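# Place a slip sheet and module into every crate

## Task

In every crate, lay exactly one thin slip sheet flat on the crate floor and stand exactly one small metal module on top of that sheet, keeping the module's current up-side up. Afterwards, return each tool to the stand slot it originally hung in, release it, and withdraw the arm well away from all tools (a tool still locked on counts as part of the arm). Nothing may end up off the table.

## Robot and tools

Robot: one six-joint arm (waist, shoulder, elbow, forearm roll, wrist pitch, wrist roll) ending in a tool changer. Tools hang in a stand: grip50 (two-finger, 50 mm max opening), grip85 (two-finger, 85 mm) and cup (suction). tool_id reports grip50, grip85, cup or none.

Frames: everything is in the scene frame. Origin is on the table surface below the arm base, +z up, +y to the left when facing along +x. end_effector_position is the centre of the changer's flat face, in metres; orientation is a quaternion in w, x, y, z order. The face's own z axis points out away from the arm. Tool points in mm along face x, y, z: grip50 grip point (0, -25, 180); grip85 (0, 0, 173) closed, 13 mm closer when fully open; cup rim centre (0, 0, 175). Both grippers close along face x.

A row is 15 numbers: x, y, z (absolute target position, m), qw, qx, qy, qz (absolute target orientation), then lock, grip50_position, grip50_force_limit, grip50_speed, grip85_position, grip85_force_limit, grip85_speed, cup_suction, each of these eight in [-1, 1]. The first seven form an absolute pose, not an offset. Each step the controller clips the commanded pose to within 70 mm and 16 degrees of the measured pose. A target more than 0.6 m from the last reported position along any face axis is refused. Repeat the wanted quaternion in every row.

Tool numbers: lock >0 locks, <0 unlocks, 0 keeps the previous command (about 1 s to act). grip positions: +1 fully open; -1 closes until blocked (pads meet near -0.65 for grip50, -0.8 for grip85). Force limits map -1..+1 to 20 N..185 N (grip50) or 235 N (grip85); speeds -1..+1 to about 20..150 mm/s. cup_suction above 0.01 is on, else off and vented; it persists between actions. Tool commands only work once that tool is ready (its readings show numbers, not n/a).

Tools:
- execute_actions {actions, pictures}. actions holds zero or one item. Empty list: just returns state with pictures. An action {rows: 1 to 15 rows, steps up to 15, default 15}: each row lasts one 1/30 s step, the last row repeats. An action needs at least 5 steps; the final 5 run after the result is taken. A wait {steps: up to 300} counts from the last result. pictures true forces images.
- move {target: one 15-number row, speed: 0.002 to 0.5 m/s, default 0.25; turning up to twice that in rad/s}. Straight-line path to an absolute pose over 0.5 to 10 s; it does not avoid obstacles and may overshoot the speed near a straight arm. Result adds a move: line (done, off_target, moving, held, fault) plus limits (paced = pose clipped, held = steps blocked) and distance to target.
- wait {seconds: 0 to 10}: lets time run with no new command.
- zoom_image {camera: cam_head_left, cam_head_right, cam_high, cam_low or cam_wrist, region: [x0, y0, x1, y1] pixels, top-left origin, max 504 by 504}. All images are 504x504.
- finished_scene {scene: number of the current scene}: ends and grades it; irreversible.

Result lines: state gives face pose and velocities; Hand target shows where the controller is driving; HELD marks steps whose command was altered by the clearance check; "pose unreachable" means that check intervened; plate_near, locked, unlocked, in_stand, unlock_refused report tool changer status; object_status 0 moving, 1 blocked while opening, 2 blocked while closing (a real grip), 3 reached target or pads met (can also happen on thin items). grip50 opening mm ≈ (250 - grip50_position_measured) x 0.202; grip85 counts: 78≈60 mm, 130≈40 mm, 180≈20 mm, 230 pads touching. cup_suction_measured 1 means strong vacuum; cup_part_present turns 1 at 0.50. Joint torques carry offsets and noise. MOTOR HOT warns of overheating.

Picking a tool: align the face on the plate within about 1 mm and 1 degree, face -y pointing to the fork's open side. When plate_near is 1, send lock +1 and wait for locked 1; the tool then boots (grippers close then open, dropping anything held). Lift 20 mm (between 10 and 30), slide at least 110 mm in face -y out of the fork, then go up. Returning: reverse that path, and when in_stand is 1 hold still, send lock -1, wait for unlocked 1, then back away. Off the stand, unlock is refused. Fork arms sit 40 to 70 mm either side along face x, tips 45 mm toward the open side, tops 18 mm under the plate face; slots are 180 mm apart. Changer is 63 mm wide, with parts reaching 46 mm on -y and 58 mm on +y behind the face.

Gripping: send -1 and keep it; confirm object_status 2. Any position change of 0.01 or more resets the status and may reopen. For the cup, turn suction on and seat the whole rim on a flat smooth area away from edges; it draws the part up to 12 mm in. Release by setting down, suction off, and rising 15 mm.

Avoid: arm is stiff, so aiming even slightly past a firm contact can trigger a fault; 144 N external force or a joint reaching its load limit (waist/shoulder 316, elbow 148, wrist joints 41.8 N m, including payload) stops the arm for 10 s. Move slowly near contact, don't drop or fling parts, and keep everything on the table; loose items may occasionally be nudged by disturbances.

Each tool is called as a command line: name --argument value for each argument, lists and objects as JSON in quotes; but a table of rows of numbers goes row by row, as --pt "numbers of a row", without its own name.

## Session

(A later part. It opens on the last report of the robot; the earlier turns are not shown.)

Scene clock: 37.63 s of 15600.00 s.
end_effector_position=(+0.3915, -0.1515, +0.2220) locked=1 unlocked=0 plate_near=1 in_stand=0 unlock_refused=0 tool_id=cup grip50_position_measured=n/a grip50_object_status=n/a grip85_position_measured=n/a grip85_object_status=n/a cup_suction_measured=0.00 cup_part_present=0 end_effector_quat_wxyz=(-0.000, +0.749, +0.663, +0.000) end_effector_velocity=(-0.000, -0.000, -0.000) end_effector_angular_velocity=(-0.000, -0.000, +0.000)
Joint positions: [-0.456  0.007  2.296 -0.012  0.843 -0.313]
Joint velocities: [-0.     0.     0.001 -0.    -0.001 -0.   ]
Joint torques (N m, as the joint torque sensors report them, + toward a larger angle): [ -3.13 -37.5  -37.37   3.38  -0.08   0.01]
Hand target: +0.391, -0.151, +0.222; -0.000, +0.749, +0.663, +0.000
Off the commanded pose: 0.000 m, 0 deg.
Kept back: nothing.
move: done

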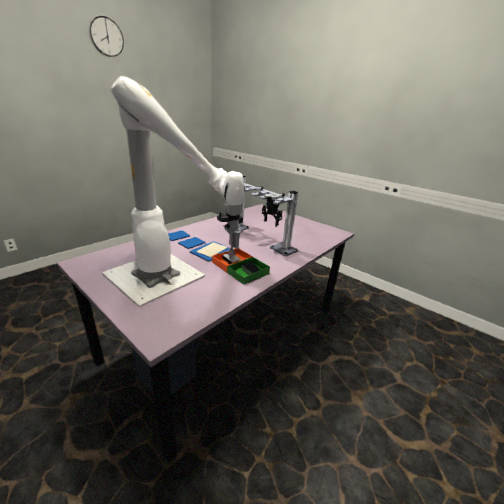

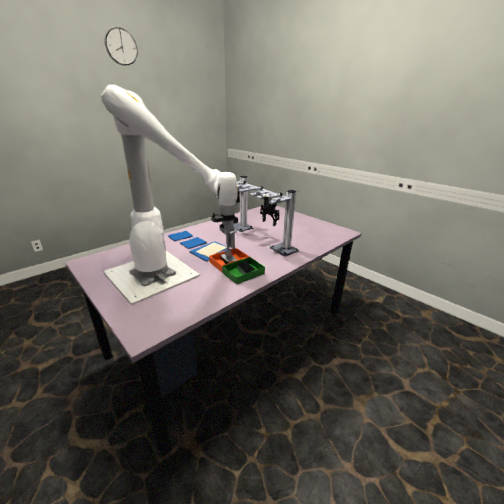

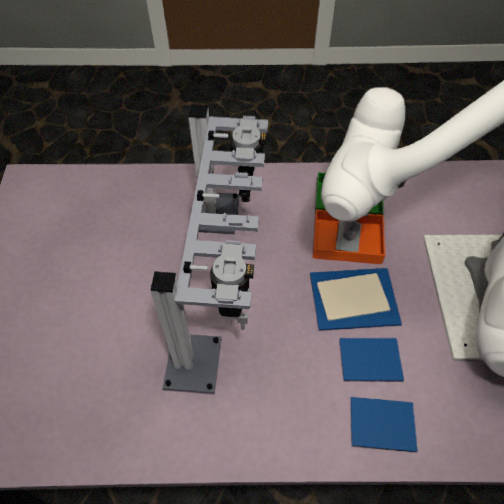

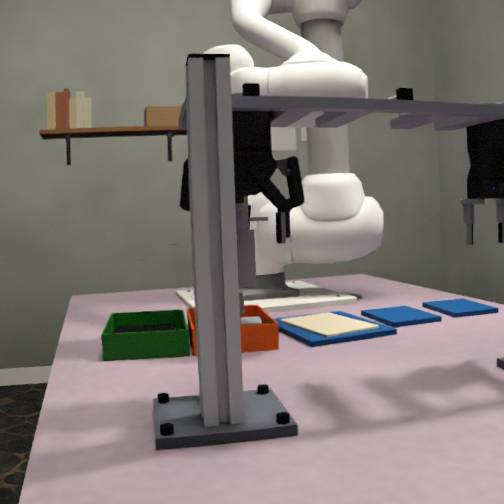

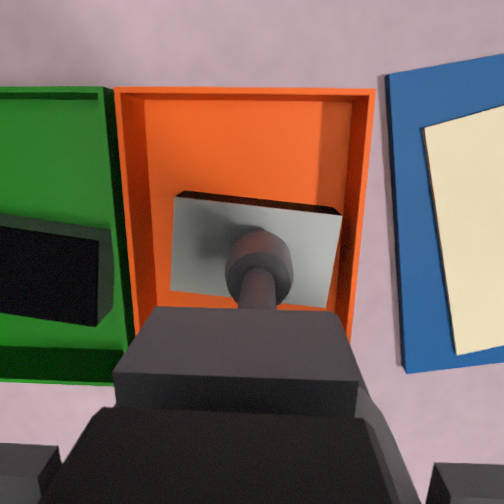

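execute_actions --actions '[{"rows": [[0.3915,-0.1515,0.2212,0,0.749,0.6626,0,0,1,0,0,1,0,0,1],[0.3915,-0.1515,0.2204,0,0.749,0.6626,0,0,1,0,0,1,0,0,1],[0.3915,-0.1515,0.2196,0,0.749,0.6626,0,0,1,0,0,1,0,0,1],[0.3915,-0.1515,0.2188,0,0.749,0.6626,0,0,1,0,0,1,0,0,1],[0.3915,-0.1515,0.218,0,0.749,0.6626,0,0,1,0,0,1,0,0,1],[0.3915,-0.1515,0.2172,0,0.749,0.6626,0,0,1,0,0,1,0,0,1],[0.3915,-0.1515,0.2164,0,0.749,0.6626,0,0,1,0,0,1,0,0,1],[0.3915,-0.1515,0.2156,0,0.749,0.6626,0,0,1,0,0,1,0,0,1],[0.3915,-0.1515,0.2148,0,0.749,0.6626,0,0,1,0,0,1,0,0,1],[0.3915,-0.1515,0.214,0,0.749,0.6626,0,0,1,0,0,1,0,0,1],[0.3915,-0.1515,0.2132,0,0.749,0.6626,0,0,1,0,0,1,0,0,1],[0.3915,-0.1515,0.2124,0,0.749,0.6626,0,0,1,0,0,1,0,0,1],[0.3915,-0.1515,0.2116,0,0.749,0.6626,0,0,1,0,0,1,0,0,1],[0.3915,-0.1515,0.2108,0,0.749,0.6626,0,0,1,0,0,1,0,0,1],[0.3915,-0.1515,0.210,0,0.749,0.6626,0,0,1,0,0,1,0,0,1]], "steps": 15}]'

Scene clock: 38.47 s of 15600.00 s.
end_effector_position=(+0.3915, -0.1515, +0.2159) locked=1 unlocked=0 plate_near=1 in_stand=0 unlock_refused=0 tool_id=cup grip50_position_measured=n/a grip50_object_status=n/a grip85_position_measured=n/a grip85_object_status=n/a cup_suction_measured=0.00 cup_part_present=0 end_effector_quat_wxyz=(-0.000, +0.749, +0.663, +0.000) end_effector_velocity=(-0.000, -0.000, -0.024) end_effector_angular_velocity=(+0.001, +0.002, -0.001)
Joint positions: [-0.456  0.015  2.301 -0.012  0.829 -0.313]
Joint velocities: [-0.001  0.036  0.022 -0.001 -0.056  0.002]
Joint torques (N m, as the joint torque sensors report them, + toward a larger angle): [ -4.63 -36.81 -36.47   3.5   -0.14  -0.18]
Steps of this call (steps 1 to 15: nothing new was sent; steps 16 to 25: the first 10 steps of this action). Readings (end_effector_position | what the end effector reports):
16: (+0.3915, -0.1515, +0.2220) | locked=1 unlocked=0 plate_near=1 in_stand=0 unlock_refused=0 tool_id=cup grip50_position_measured=n/a grip50_object_status=n/a grip85_position_measured=n/a grip85_object_status=n/a cup_suction_measured=0.00 cup_part_present=0
17: (+0.3915, -0.1515, +0.2217) | locked=1 unlocked=0 plate_near=1 in_stand=0 unlock_refused=0 tool_id=cup grip50_position_measured=n/a grip50_object_status=n/a grip85_position_measured=n/a grip85_object_status=n/a cup_suction_measured=0.00 cup_part_present=0
19: (+0.3915, -0.1515, +0.2205) | locked=1 unlocked=0 plate_near=1 in_stand=0 unlock_refused=0 tool_id=cup grip50_position_measured=n/a grip50_object_status=n/a grip85_position_measured=n/a grip85_object_status=n/a cup_suction_measured=0.00 cup_part_present=0
23: (+0.3915, -0.1515, +0.2175) | locked=1 unlocked=0 plate_near=1 in_stand=0 unlock_refused=0 tool_id=cup grip50_position_measured=n/a grip50_object_status=n/a grip85_position_measured=n/a grip85_object_status=n/a cup_suction_measured=0.00 cup_part_present=0
25: the state above

execute_actions --actions '[{"rows": [[0.3915,-0.1515,0.2094,0,0.749,0.6626,0,0,1,0,0,1,0,0,1],[0.3915,-0.1515,0.2088,0,0.749,0.6626,0,0,1,0,0,1,0,0,1],[0.3915,-0.1515,0.2082,0,0.749,0.6626,0,0,1,0,0,1,0,0,1],[0.3915,-0.1515,0.2076,0,0.749,0.6626,0,0,1,0,0,1,0,0,1],[0.3915,-0.1515,0.207,0,0.749,0.6626,0,0,1,0,0,1,0,0,1],[0.3915,-0.1515,0.2064,0,0.749,0.6626,0,0,1,0,0,1,0,0,1],[0.3915,-0.1515,0.2058,0,0.749,0.6626,0,0,1,0,0,1,0,0,1],[0.3915,-0.1515,0.2052,0,0.749,0.6626,0,0,1,0,0,1,0,0,1],[0.3915,-0.1515,0.2046,0,0.749,0.6626,0,0,1,0,0,1,0,0,1],[0.3915,-0.1515,0.204,0,0.749,0.6626,0,0,1,0,0,1,0,0,1]], "steps": 15}]' --pictures true

Scene clock: 39.10 s of 15600.00 s.
end_effector_position=(+0.3915, -0.1515, +0.2054) locked=1 unlocked=0 plate_near=1 in_stand=0 unlock_refused=0 tool_id=cup grip50_position_measured=n/a grip50_object_status=n/a grip85_position_measured=n/a grip85_object_status=n/a cup_suction_measured=0.75 cup_part_present=1 end_effector_quat_wxyz=(-0.000, +0.749, +0.663, +0.000) end_effector_velocity=(+0.000, +0.000, -0.017) end_effector_angular_velocity=(+0.000, +0.000, +0.000)
Joint positions: [-0.456  0.031  2.311 -0.012  0.803 -0.313]
Joint velocities: [-0.     0.027  0.016 -0.    -0.042  0.   ]
Joint torques (N m, as the joint torque sensors report them, + toward a larger angle): [ -2.88 -38.89 -36.76   3.41   0.17   0.01]
Off your previous action's commanded pose: 0.002 m, 0 deg at its last step (step 5 of this call).
Steps of this call (steps 1 to 5: the last 5 steps of your previous action; steps 6 to 9: nothing new was sent; steps 10 to 19: the first 10 steps of this action). Readings (end_effector_position | what the end effector reports):
10: (+0.3915, -0.1515, +0.2101) | locked=1 unlocked=0 plate_near=1 in_stand=0 unlock_refused=0 tool_id=cup grip50_position_measured=n/a grip50_object_status=n/a grip85_position_measured=n/a grip85_object_status=n/a cup_suction_measured=0.00 cup_part_present=0
11: (+0.3915, -0.1515, +0.2098) | locked=1 unlocked=0 plate_near=1 in_stand=0 unlock_refused=0 tool_id=cup grip50_position_measured=n/a grip50_object_status=n/a grip85_position_measured=n/a grip85_object_status=n/a cup_suction_measured=0.00 cup_part_present=0
13: (+0.3915, -0.1515, +0.2089) | locked=1 unlocked=0 plate_near=1 in_stand=0 unlock_refused=0 tool_id=cup grip50_position_measured=n/a grip50_object_status=n/a grip85_position_measured=n/a grip85_object_status=n/a cup_suction_measured=0.11 cup_part_present=0
17: (+0.3915, -0.1515, +0.2066) | locked=1 unlocked=0 plate_near=1 in_stand=0 unlock_refused=0 tool_id=cup grip50_position_measured=n/a grip50_object_status=n/a grip85_position_measured=n/a grip85_object_status=n/a cup_suction_measured=0.55 cup_part_present=1
19: the state above

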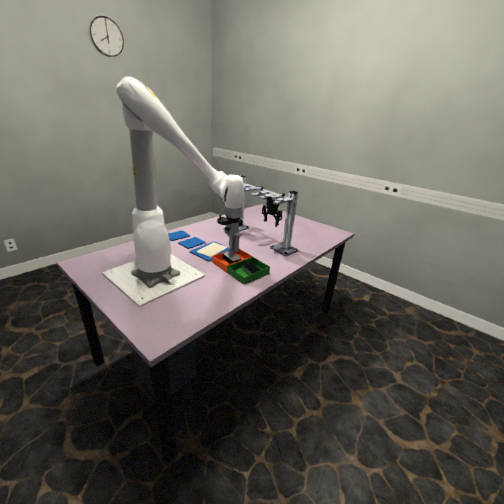

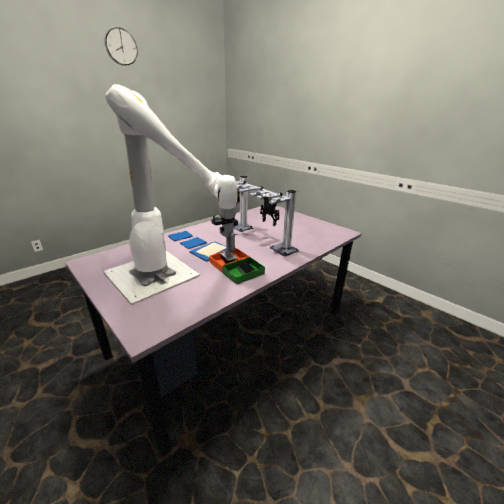

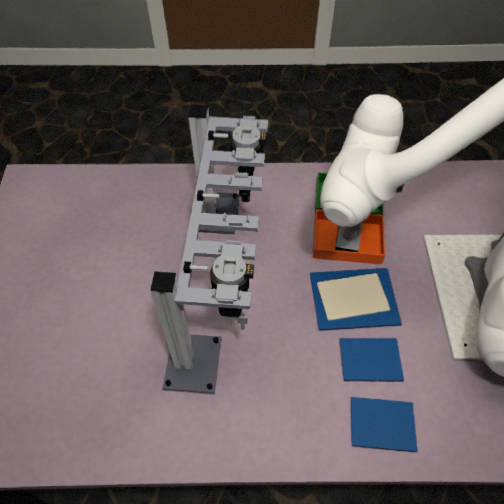

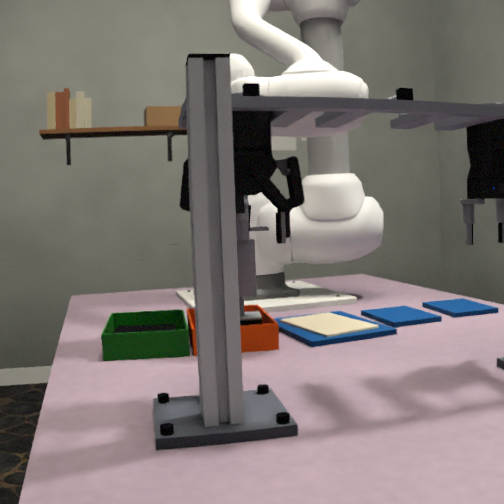

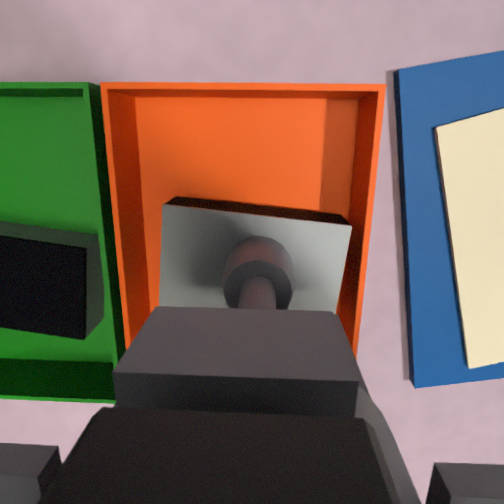

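move --target '[0.3915, -0.1515, 0.29, 0, 0.749, 0.6626, 0, 0, 1, 0, 0, 1, 0, 0, 1]' --speed 0.06

Scene clock: 43.27 s of 15600.00 s.
end_effector_position=(+0.3916, -0.1516, +0.2900) locked=1 unlocked=0 plate_near=1 in_stand=0 unlock_refused=0 tool_id=cup grip50_position_measured=n/a grip50_object_status=n/a grip85_position_measured=n/a grip85_object_status=n/a cup_suction_measured=0.99 cup_part_present=1 end_effector_quat_wxyz=(+0.000, +0.749, +0.662, -0.000) end_effector_velocity=(+0.000, +0.000, +0.001) end_effector_angular_velocity=(+0.000, -0.000, -0.000)
Joint positions: [-0.454 -0.079  2.224 -0.011  1.001 -0.313]
Joint velocities: [-0.    -0.001 -0.001  0.     0.001  0.   ]
Joint torques (N m, as the joint torque sensors report them, + toward a larger angle): [ -2.63 -32.44 -42.01   3.88  -0.03  -0.05]
Hand target: +0.392, -0.152, +0.290; +0.000, +0.749, +0.663, -0.000
Off your previous action's commanded pose: 0.000 m, 0 deg at its last step (step 5 of this call).
Off the commanded pose: 0.000 m, 0 deg.
Kept back: nothing.
move: done

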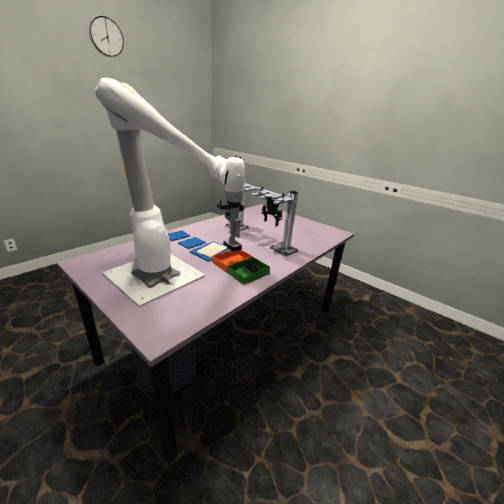

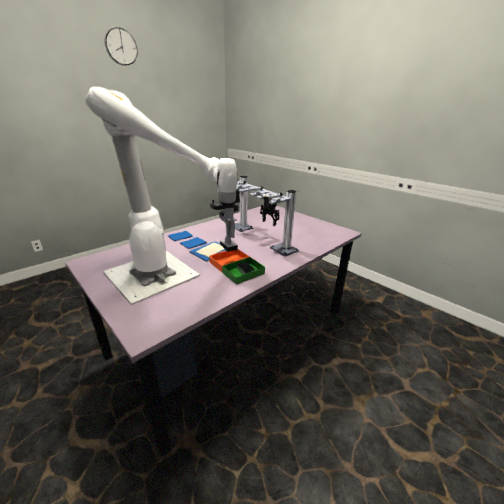

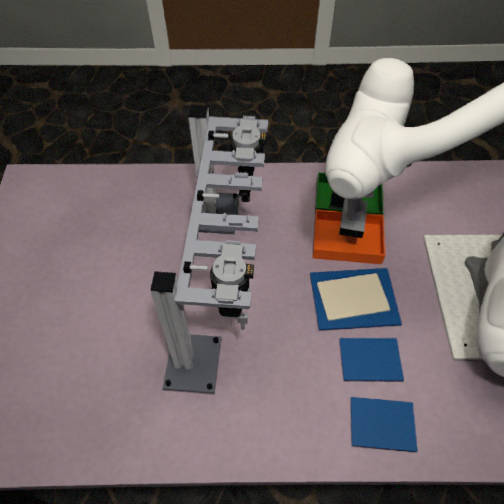

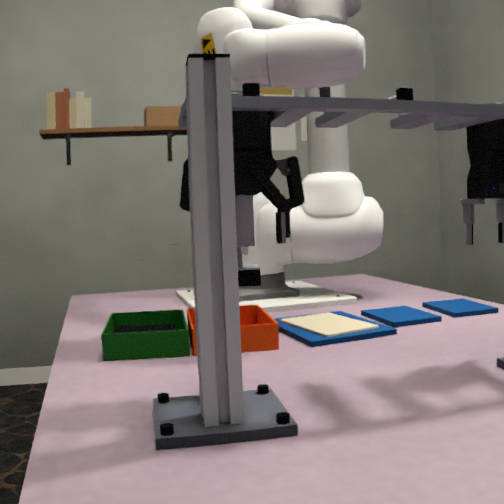

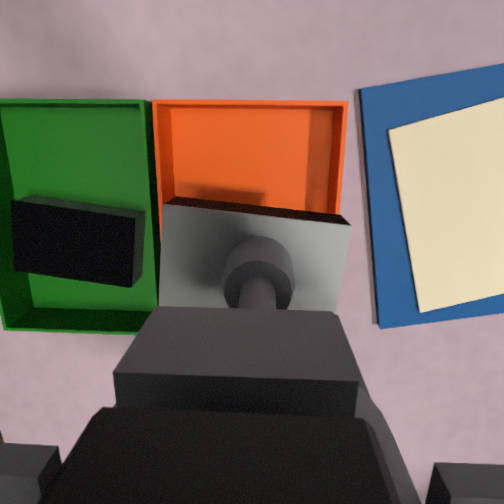

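zoom_image --camera "cam_low" --region '[260, 280, 504, 360]'

zoom_image --camera "cam_high" --region '[290, 250, 450, 470]'

Region (260, 280, 504, 360) of cam_low's 504x504 image, scaled by 2.066, with more detail than that image has; it fills the top 165 rows of this view, and the rest is white.

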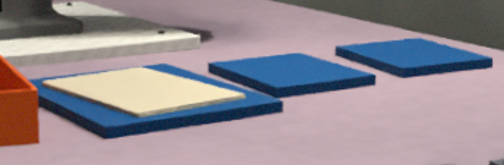

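Region (290, 250, 450, 470) of cam_high's 504x504 image, scaled by 2.291, with more detail than that image has; it fills the left 367 columns of this view, and the rest is white.

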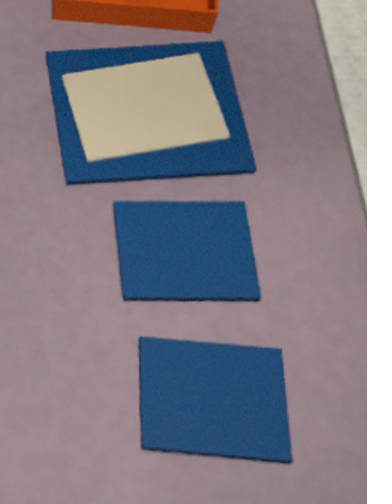

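move --target '[0.378, 0.225, 0.29, 0, 0.749, 0.6626, 0, 0, 1, 0, 0, 1, 0, 0, 1]' --speed 0.25

Scene clock: 46.90 s of 15600.00 s.
end_effector_position=(+0.3786, +0.2256, +0.2900) locked=1 unlocked=0 plate_near=1 in_stand=0 unlock_refused=0 tool_id=cup grip50_position_measured=n/a grip50_object_status=n/a grip85_position_measured=n/a grip85_object_status=n/a cup_suction_measured=0.99 cup_part_present=1 end_effector_quat_wxyz=(+0.000, +0.749, +0.663, +0.001) end_effector_velocity=(+0.000, +0.001, -0.001) end_effector_angular_velocity=(-0.001, +0.001, +0.000)
Joint positions: [ 0.449 -0.038  2.191 -0.003  0.997  0.586]
Joint velocities: [ 0.002  0.003 -0.001 -0.001 -0.     0.002]
Joint torques (N m, as the joint torque sensors report them, + toward a larger angle): [ -4.4  -34.89 -42.47   3.84  -0.05  -0.04]
Hand target: +0.379, +0.226, +0.290; +0.000, +0.749, +0.663, +0.001
Off the commanded pose: 0.001 m, 0 deg.
Kept back: nothing.
move: done

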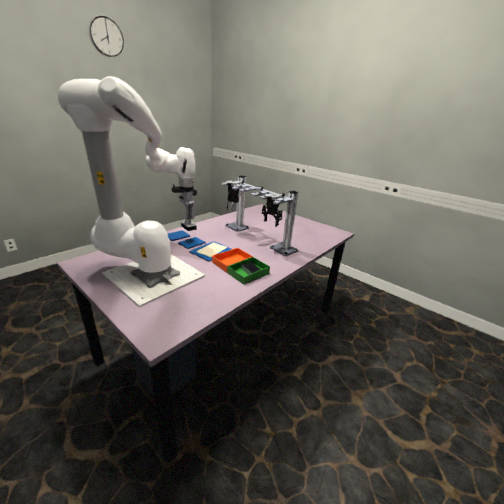

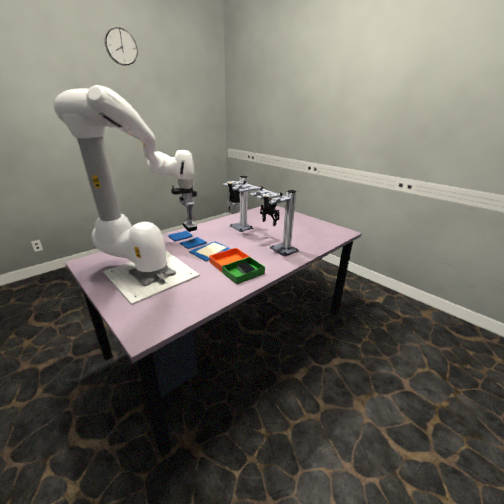

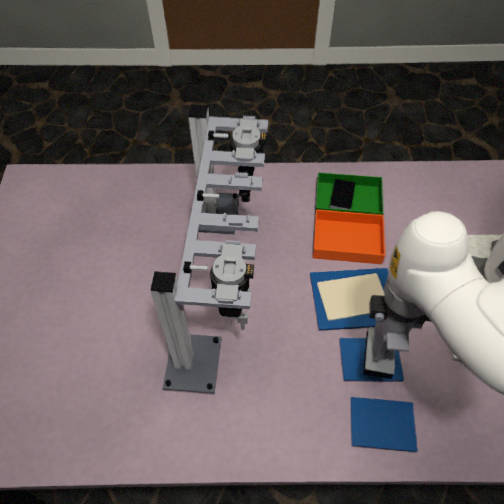

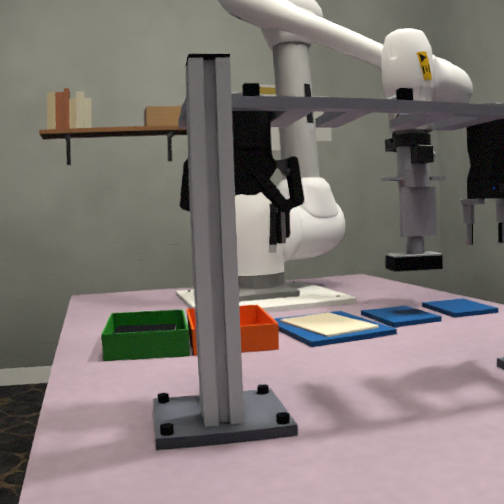

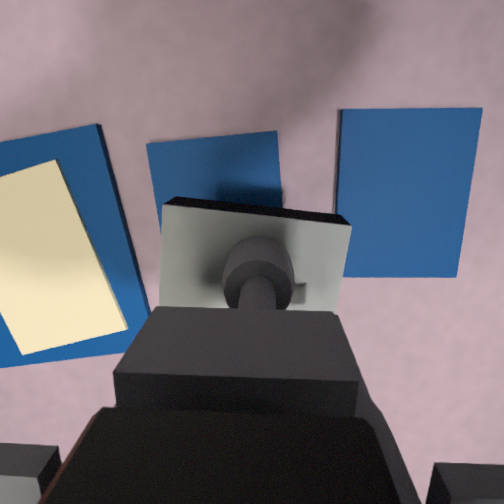

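move --target '[0.3745, 0.197, 0.218, 0, 0.749, 0.6626, 0, 0, 1, 0, 0, 1, 0, 0, 1]' --speed 0.1

zoom_image --camera "cam_low" --region '[340, 240, 480, 340]'

Scene clock: 48.60 s of 15600.00 s.
end_effector_position=(+0.3744, +0.1970, +0.2180) locked=1 unlocked=0 plate_near=1 in_stand=0 unlock_refused=0 tool_id=cup grip50_position_measured=n/a grip50_object_status=n/a grip85_position_measured=n/a grip85_object_status=n/a cup_suction_measured=0.99 cup_part_present=1 end_effector_quat_wxyz=(-0.000, +0.749, +0.663, -0.000) end_effector_velocity=(+0.000, -0.000, -0.000) end_effector_angular_velocity=(+0.001, -0.002, +0.001)
Joint positions: [ 0.393  0.024  2.293 -0.004  0.834  0.53 ]
Joint velocities: [-0.    -0.     0.001 -0.    -0.003 -0.001]
Joint torques (N m, as the joint torque sensors report them, + toward a larger angle): [ -2.67 -38.   -37.65   3.48  -0.1    0.02]
Hand target: +0.374, +0.197, +0.218; -0.000, +0.749, +0.663, -0.000
Off the commanded pose: 0.000 m, 0 deg.
Kept back: nothing.
move: done

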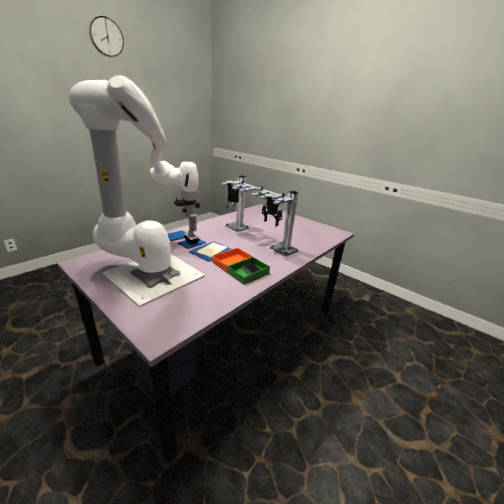

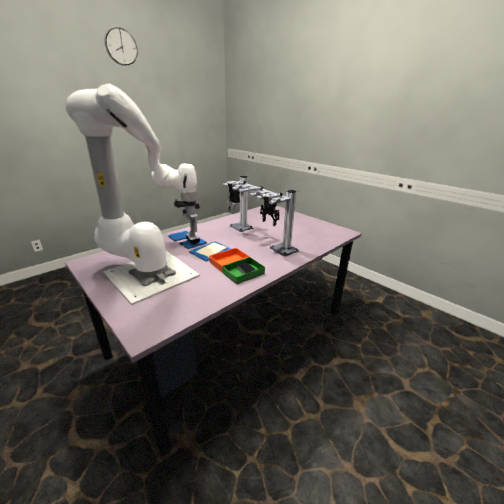

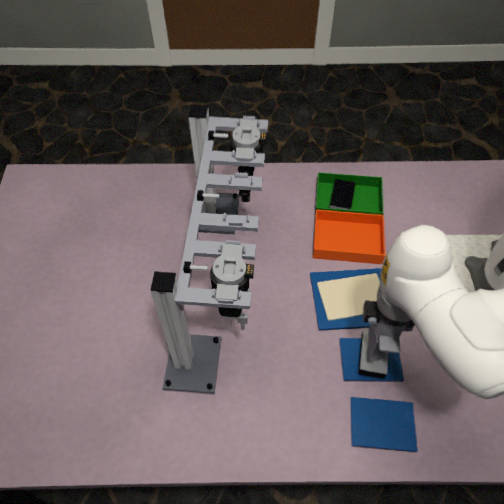

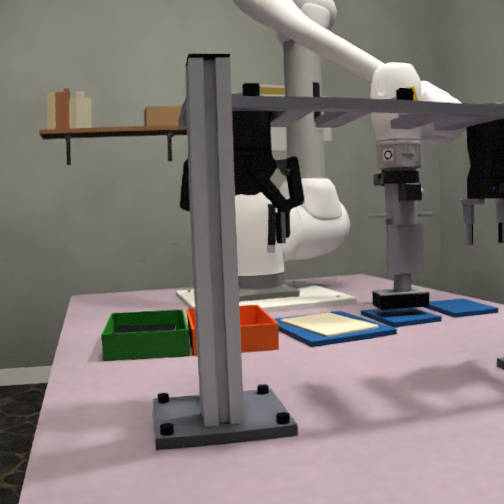

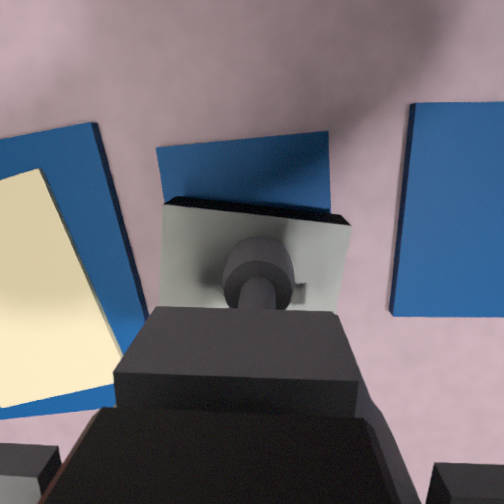

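Region (340, 240, 480, 340) of cam_low's 504x504 image, scaled by 3.600, with more detail than that image has; it fills the top 360 rows of this view, and the rest is white.

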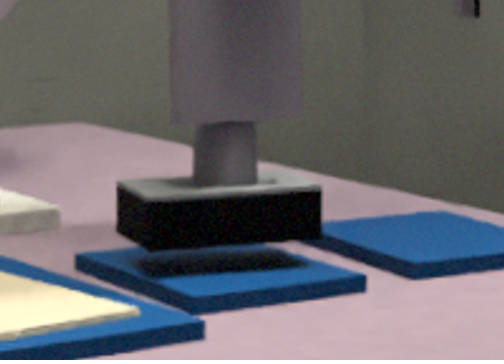

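execute_actions --actions '[{"rows": [[0.3745,0.197,0.217,0,0.749,0.6626,0,0,1,0,0,1,0,0,1],[0.3745,0.197,0.216,0,0.749,0.6626,0,0,1,0,0,1,0,0,1],[0.3745,0.197,0.215,0,0.749,0.6626,0,0,1,0,0,1,0,0,1],[0.3745,0.197,0.214,0,0.749,0.6626,0,0,1,0,0,1,0,0,1],[0.3745,0.197,0.213,0,0.749,0.6626,0,0,1,0,0,1,0,0,1],[0.3745,0.197,0.212,0,0.749,0.6626,0,0,1,0,0,1,0,0,1],[0.3745,0.197,0.211,0,0.749,0.6626,0,0,1,0,0,1,0,0,1],[0.3745,0.197,0.2102,0,0.749,0.6626,0,0,1,0,0,1,0,0,1],[0.3745,0.197,0.2095,0,0.749,0.6626,0,0,1,0,0,1,0,0,1],[0.3745,0.197,0.209,0,0.749,0.6626,0,0,1,0,0,1,0,0,1]], "steps": 15}]' --pictures true

zoom_image --camera "cam_low" --region '[340, 240, 480, 340]'

Scene clock: 49.63 s of 15600.00 s.
end_effector_position=(+0.3745, +0.1970, +0.2106) locked=1 unlocked=0 plate_near=1 in_stand=0 unlock_refused=0 tool_id=cup grip50_position_measured=n/a grip50_object_status=n/a grip85_position_measured=n/a grip85_object_status=n/a cup_suction_measured=0.99 cup_part_present=1 end_effector_quat_wxyz=(-0.000, +0.749, +0.663, -0.000) end_effector_velocity=(+0.000, -0.000, -0.024) end_effector_angular_velocity=(-0.001, +0.002, -0.000)
Joint positions: [ 0.393  0.035  2.3   -0.004  0.817  0.531]
Joint velocities: [-0.     0.036  0.021 -0.    -0.055 -0.   ]
Joint torques (N m, as the joint torque sensors report them, + toward a larger angle): [ -2.89 -36.95 -37.15   3.46  -0.22  -0.08]
Steps of this call (steps 1 to 21: nothing new was sent; steps 22 to 31: the first 10 steps of this action). Readings (end_effector_position | what the end effector reports):
22: (+0.3744, +0.1970, +0.2180) | locked=1 unlocked=0 plate_near=1 in_stand=0 unlock_refused=0 tool_id=cup grip50_position_measured=n/a grip50_object_status=n/a grip85_position_measured=n/a grip85_object_status=n/a cup_suction_measured=0.99 cup_part_present=1
23: (+0.3744, +0.1970, +0.2176) | locked=1 unlocked=0 plate_near=1 in_stand=0 unlock_refused=0 tool_id=cup grip50_position_measured=n/a grip50_object_status=n/a grip85_position_measured=n/a grip85_object_status=n/a cup_suction_measured=0.99 cup_part_present=1
25: (+0.3745, +0.1970, +0.2162) | locked=1 unlocked=0 plate_near=1 in_stand=0 unlock_refused=0 tool_id=cup grip50_position_measured=n/a grip50_object_status=n/a grip85_position_measured=n/a grip85_object_status=n/a cup_suction_measured=0.99 cup_part_present=1
29: (+0.3745, +0.1970, +0.2124) | locked=1 unlocked=0 plate_near=1 in_stand=0 unlock_refused=0 tool_id=cup grip50_position_measured=n/a grip50_object_status=n/a grip85_position_measured=n/a grip85_object_status=n/a cup_suction_measured=0.99 cup_part_present=1
31: the state above

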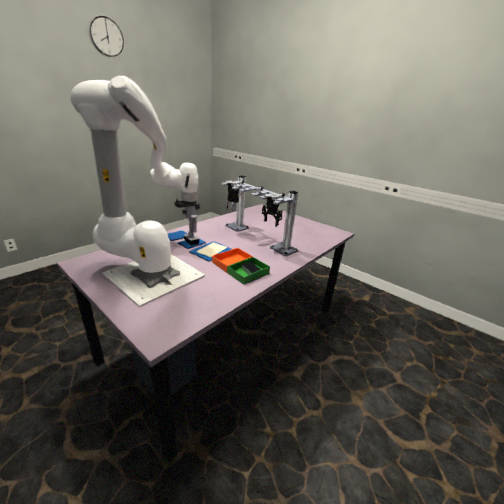

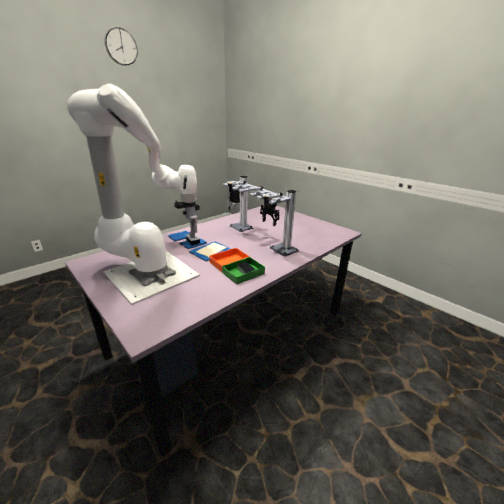

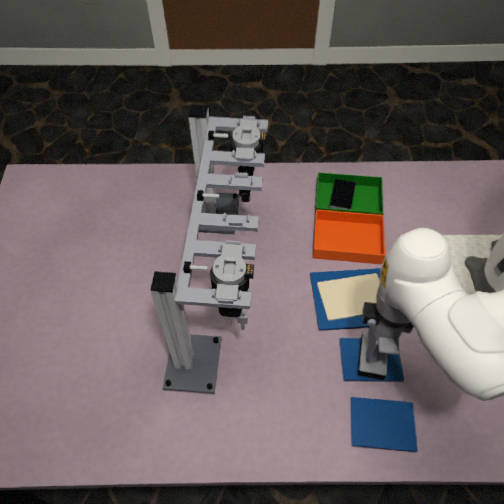

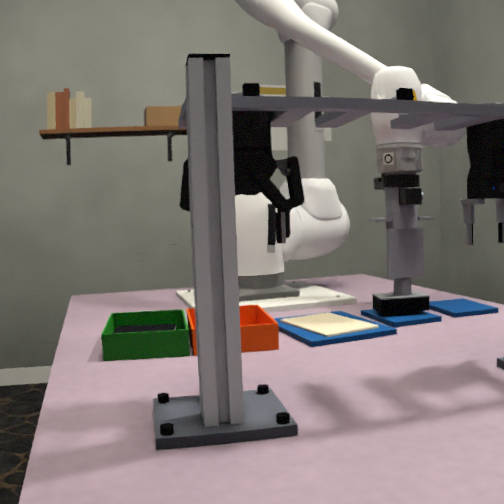

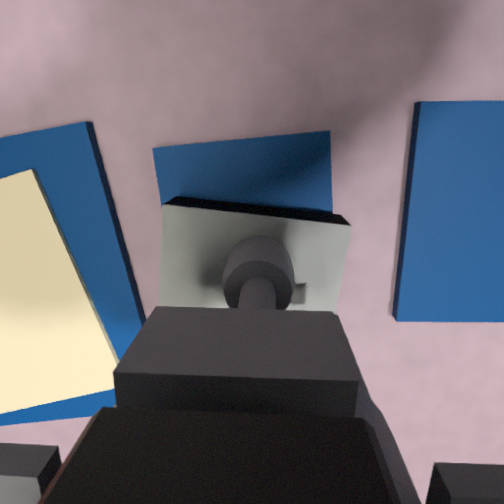

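Region (340, 240, 480, 340) of cam_low's 504x504 image, scaled by 3.600, with more detail than that image has; it fills the top 360 rows of this view, and the rest is white.

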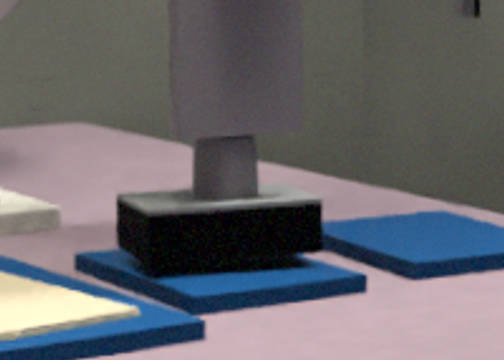

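execute_actions --actions '[{"rows": [[0.3745,0.197,0.2085,0,0.749,0.6626,0,0,1,0,0,1,0,0,1],[0.3745,0.197,0.208,0,0.749,0.6626,0,0,1,0,0,1,0,0,1],[0.3745,0.197,0.2075,0,0.749,0.6626,0,0,1,0,0,1,0,0,1],[0.3745,0.197,0.207,0,0.749,0.6626,0,0,1,0,0,1,0,0,1],[0.3745,0.197,0.2065,0,0.749,0.6626,0,0,1,0,0,1,0,0,1],[0.3745,0.197,0.206,0,0.749,0.6626,0,0,1,0,0,1,0,0,1]], "steps": 13}]'

Scene clock: 50.23 s of 15600.00 s.
end_effector_position=(+0.3745, +0.1970, +0.2064) locked=1 unlocked=0 plate_near=1 in_stand=0 unlock_refused=0 tool_id=cup grip50_position_measured=n/a grip50_object_status=n/a grip85_position_measured=n/a grip85_object_status=n/a cup_suction_measured=0.99 cup_part_present=1 end_effector_quat_wxyz=(-0.000, +0.749, +0.663, -0.000) end_effector_velocity=(+0.000, +0.000, -0.007) end_effector_angular_velocity=(-0.000, +0.000, +0.000)
Joint positions: [ 0.393  0.041  2.303 -0.004  0.806  0.531]
Joint velocities: [-0.     0.01   0.006 -0.    -0.016 -0.   ]
Joint torques (N m, as the joint torque sensors report them, + toward a larger angle): [ -3.12 -37.73 -37.34   3.43  -0.15  -0.1 ]
Off your previous action's commanded pose: 0.000 m, 0 deg at its last step (step 5 of this call).
Steps of this call (steps 1 to 5: the last 5 steps of your previous action; steps 6 to 10: nothing new was sent; steps 11 to 18: the first 8 steps of this action). Readings (end_effector_position | what the end effector reports):
11: (+0.3745, +0.1970, +0.2090) | locked=1 unlocked=0 plate_near=1 in_stand=0 unlock_refused=0 tool_id=cup grip50_position_measured=n/a grip50_object_status=n/a grip85_position_measured=n/a grip85_object_status=n/a cup_suction_measured=0.99 cup_part_present=1
12: (+0.3745, +0.1970, +0.2088) | locked=1 unlocked=0 plate_near=1 in_stand=0 unlock_refused=0 tool_id=cup grip50_position_measured=n/a grip50_object_status=n/a grip85_position_measured=n/a grip85_object_status=n/a cup_suction_measured=0.99 cup_part_present=1
14: (+0.3745, +0.1970, +0.2081) | locked=1 unlocked=0 plate_near=1 in_stand=0 unlock_refused=0 tool_id=cup grip50_position_measured=n/a grip50_object_status=n/a grip85_position_measured=n/a grip85_object_status=n/a cup_suction_measured=0.99 cup_part_present=1
18: the state above

execute_actions --actions '[{"rows": [[0.3745,0.197,0.2055,0,0.749,0.6626,0,0,1,0,0,1,0,0,1],[0.3745,0.197,0.205,0,0.749,0.6626,0,0,1,0,0,1,0,0,1],[0.3745,0.197,0.2045,0,0.749,0.6626,0,0,1,0,0,1,0,0,1],[0.3745,0.197,0.204,0,0.749,0.6626,0,0,1,0,0,1,0,0,1],[0.3745,0.197,0.2035,0,0.749,0.6626,0,0,1,0,0,1,0,0,1],[0.3745,0.197,0.203,0,0.749,0.6626,0,0,1,0,0,1,0,0,1]], "steps": 13}]' --pictures true

zoom_image --camera "cam_low" --region '[340, 240, 480, 340]'

Scene clock: 50.83 s of 15600.00 s.
end_effector_position=(+0.3745, +0.1970, +0.2034) locked=1 unlocked=0 plate_near=1 in_stand=0 unlock_refused=0 tool_id=cup grip50_position_measured=n/a grip50_object_status=n/a grip85_position_measured=n/a grip85_object_status=n/a cup_suction_measured=0.99 cup_part_present=1 end_effector_quat_wxyz=(-0.000, +0.749, +0.663, -0.000) end_effector_velocity=(+0.000, +0.000, -0.006) end_effector_angular_velocity=(+0.000, -0.001, +0.000)
Joint positions: [ 0.393  0.046  2.306 -0.004  0.799  0.531]
Joint velocities: [ 0.     0.009  0.006 -0.    -0.016  0.   ]
Joint torques (N m, as the joint torque sensors report them, + toward a larger angle): [ -3.72 -40.69 -37.25   3.45  -0.15   0.01]
Off your previous action's commanded pose: 0.000 m, 0 deg at its last step (step 5 of this call).
Steps of this call (steps 1 to 5: the last 5 steps of your previous action; steps 6 to 10: nothing new was sent; steps 11 to 18: the first 8 steps of this action). Readings (end_effector_position | what the end effector reports):
11: (+0.3745, +0.1970, +0.2060) | locked=1 unlocked=0 plate_near=1 in_stand=0 unlock_refused=0 tool_id=cup grip50_position_measured=n/a grip50_object_status=n/a grip85_position_measured=n/a grip85_object_status=n/a cup_suction_measured=0.99 cup_part_present=1
12: (+0.3745, +0.1970, +0.2058) | locked=1 unlocked=0 plate_near=1 in_stand=0 unlock_refused=0 tool_id=cup grip50_position_measured=n/a grip50_object_status=n/a grip85_position_measured=n/a grip85_object_status=n/a cup_suction_measured=0.99 cup_part_present=1
14: (+0.3745, +0.1970, +0.2051) | locked=1 unlocked=0 plate_near=1 in_stand=0 unlock_refused=0 tool_id=cup grip50_position_measured=n/a grip50_object_status=n/a grip85_position_measured=n/a grip85_object_status=n/a cup_suction_measured=0.99 cup_part_present=1
18: the state above

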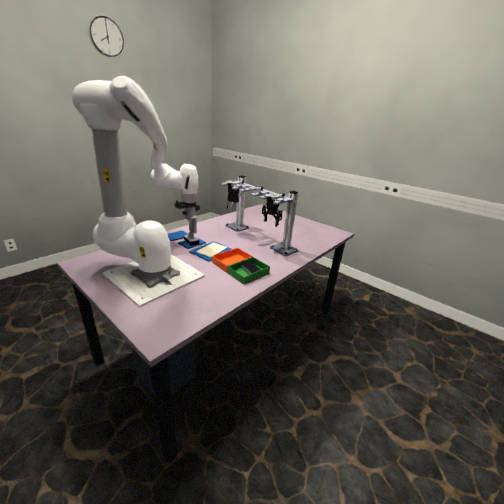

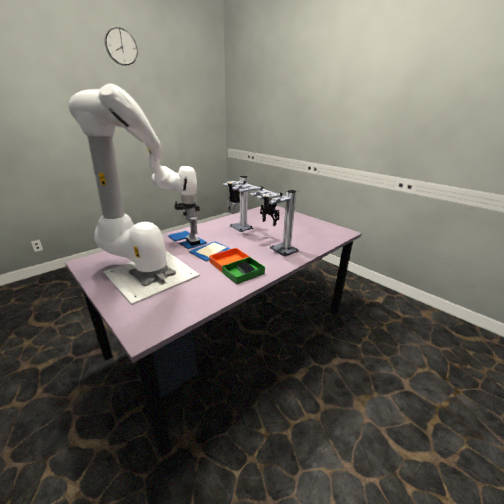

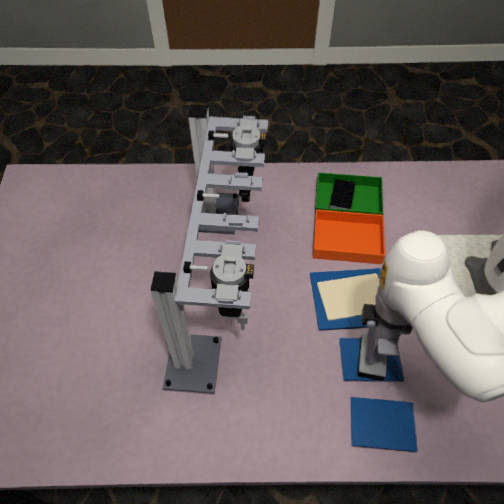

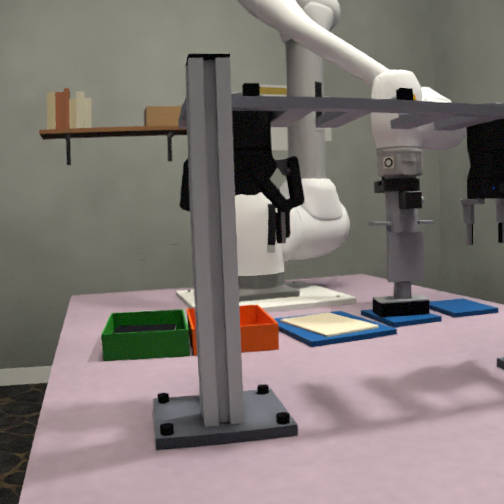

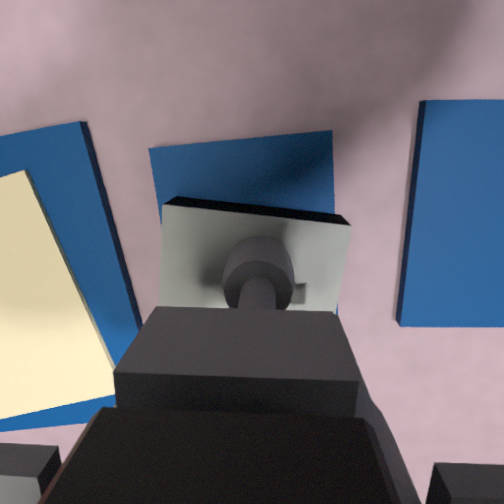

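Region (340, 240, 480, 340) of cam_low's 504x504 image, scaled by 3.600, with more detail than that image has; it fills the top 360 rows of this view, and the rest is white.

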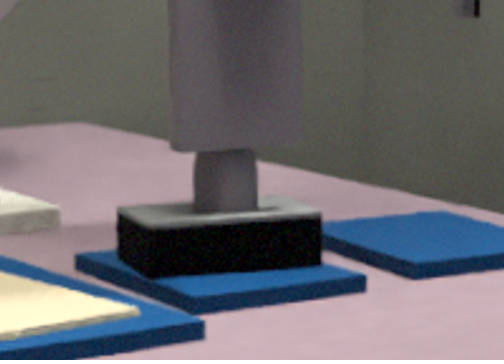

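execute_actions --actions '[{"rows": [[0.3745,0.197,0.2026,0,0.749,0.6626,0,0,1,0,0,1,0,0,1],[0.3745,0.197,0.2022,0,0.749,0.6626,0,0,1,0,0,1,0,0,1],[0.3745,0.197,0.2018,0,0.749,0.6626,0,0,1,0,0,1,0,0,1],[0.3745,0.197,0.2014,0,0.749,0.6626,0,0,1,0,0,1,0,0,1],[0.3745,0.197,0.201,0,0.749,0.6626,0,0,1,0,0,1,0,0,1]], "steps": 12}]'

Scene clock: 61.33 s of 15600.00 s.
end_effector_position=(+0.3749, +0.1972, +0.2026) locked=1 unlocked=0 plate_near=1 in_stand=0 unlock_refused=0 tool_id=cup grip50_position_measured=n/a grip50_object_status=n/a grip85_position_measured=n/a grip85_object_status=n/a cup_suction_measured=0.99 cup_part_present=1 end_effector_quat_wxyz=(+0.000, +0.749, +0.663, +0.000) end_effector_velocity=(-0.000, -0.000, -0.000) end_effector_angular_velocity=(-0.000, +0.001, -0.000)
Joint positions: [ 0.393  0.047  2.306 -0.004  0.796  0.531]
Joint velocities: [-0.    -0.     0.     0.     0.001 -0.   ]
Joint torques (N m, as the joint torque sensors report them, + toward a larger angle): [ -3.02 -28.91 -30.71   3.64  -2.66   0.02]
Hand target: +0.375, +0.197, +0.203; +0.000, +0.749, +0.663, +0.000
Off your previous action's commanded pose: 0.000 m, 0 deg at its last step (step 5 of this call).
Off the commanded pose: 0.002 m, 0 deg.
FORCE FAULT: contact force on the arm reached its limit, and the arm stopped for 10 seconds. The contact can be on any part of the arm, not only on its tool. The arm's remaining commands of this call were not run. The arm holds still and accepts commands again. Move the arm away from the contact; if what it grips holds it there, let go first. Pushing or pulling that hard again can fault the arm again.
Kept back: nothing.
The stop began at step 15 of this call (marked STOPPED below). From that step on the arm followed nothing that you had sent. 5 steps, steps kept back included, did not run and will not run. Nothing is kept back now.
Steps of this call (steps 1 to 5: the last 5 steps of your previous action; steps 6 to 7: nothing new was sent; steps 8 to 14: the first 7 steps of this action; steps 15 to 315: the stop). Readings (end_effector_position | what the end effector reports):
8: (+0.3745, +0.1970, +0.2030) | locked=1 unlocked=0 plate_near=1 in_stand=0 unlock_refused=0 tool_id=cup grip50_position_measured=n/a grip50_object_status=n/a grip85_position_measured=n/a grip85_object_status=n/a cup_suction_measured=0.99 cup_part_present=1
9: (+0.3745, +0.1970, +0.2029) | locked=1 unlocked=0 plate_near=1 in_stand=0 unlock_refused=0 tool_id=cup grip50_position_measured=n/a grip50_object_status=n/a grip85_position_measured=n/a grip85_object_status=n/a cup_suction_measured=0.99 cup_part_present=1
11: (+0.3745, +0.1970, +0.2024) | locked=1 unlocked=0 plate_near=1 in_stand=0 unlock_refused=0 tool_id=cup grip50_position_measured=n/a grip50_object_status=n/a grip85_position_measured=n/a grip85_object_status=n/a cup_suction_measured=0.99 cup_part_present=1
15: (+0.3747, +0.1971, +0.2021) | locked=1 unlocked=0 plate_near=1 in_stand=0 unlock_refused=0 tool_id=cup grip50_position_measured=n/a grip50_object_status=n/a grip85_position_measured=n/a grip85_object_status=n/a cup_suction_measured=0.99 cup_part_present=1 STOPPED
315: the state above

execute_actions --actions '[{"rows": [[0.3745,0.197,0.2032,0,0.749,0.6626,0,0,1,0,0,1,0,0,0]], "steps": 12}]'

Scene clock: 61.87 s of 15600.00 s.
end_effector_position=(+0.3745, +0.1970, +0.2032) locked=1 unlocked=0 plate_near=1 in_stand=0 unlock_refused=0 tool_id=cup grip50_position_measured=n/a grip50_object_status=n/a grip85_position_measured=n/a grip85_object_status=n/a cup_suction_measured=0.00 cup_part_present=0 end_effector_quat_wxyz=(+0.000, +0.749, +0.663, +0.000) end_effector_velocity=(-0.000, -0.000, -0.000) end_effector_angular_velocity=(-0.001, +0.002, +0.000)
Joint positions: [ 0.393  0.046  2.306 -0.004  0.799  0.531]
Joint velocities: [-0.     0.001 -0.     0.     0.001 -0.   ]
Joint torques (N m, as the joint torque sensors report them, + toward a larger angle): [ -3.28 -34.21 -29.1    3.37   0.3   -0.13]
Steps of this call (steps 1 to 9: nothing new was sent; steps 10 to 16: the first 7 steps of this action). Readings (end_effector_position | what the end effector reports):
10: (+0.3749, +0.1972, +0.2026) | locked=1 unlocked=0 plate_near=1 in_stand=0 unlock_refused=0 tool_id=cup grip50_position_measured=n/a grip50_object_status=n/a grip85_position_measured=n/a grip85_object_status=n/a cup_suction_measured=0.74 cup_part_present=1
11: (+0.3748, +0.1971, +0.2028) | locked=1 unlocked=0 plate_near=1 in_stand=0 unlock_refused=0 tool_id=cup grip50_position_measured=n/a grip50_object_status=n/a grip85_position_measured=n/a grip85_object_status=n/a cup_suction_measured=0.04 cup_part_present=0
13: (+0.3746, +0.1971, +0.2031) | locked=1 unlocked=0 plate_near=1 in_stand=0 unlock_refused=0 tool_id=cup grip50_position_measured=n/a grip50_object_status=n/a grip85_position_measured=n/a grip85_object_status=n/a cup_suction_measured=0.00 cup_part_present=0
16: the state above


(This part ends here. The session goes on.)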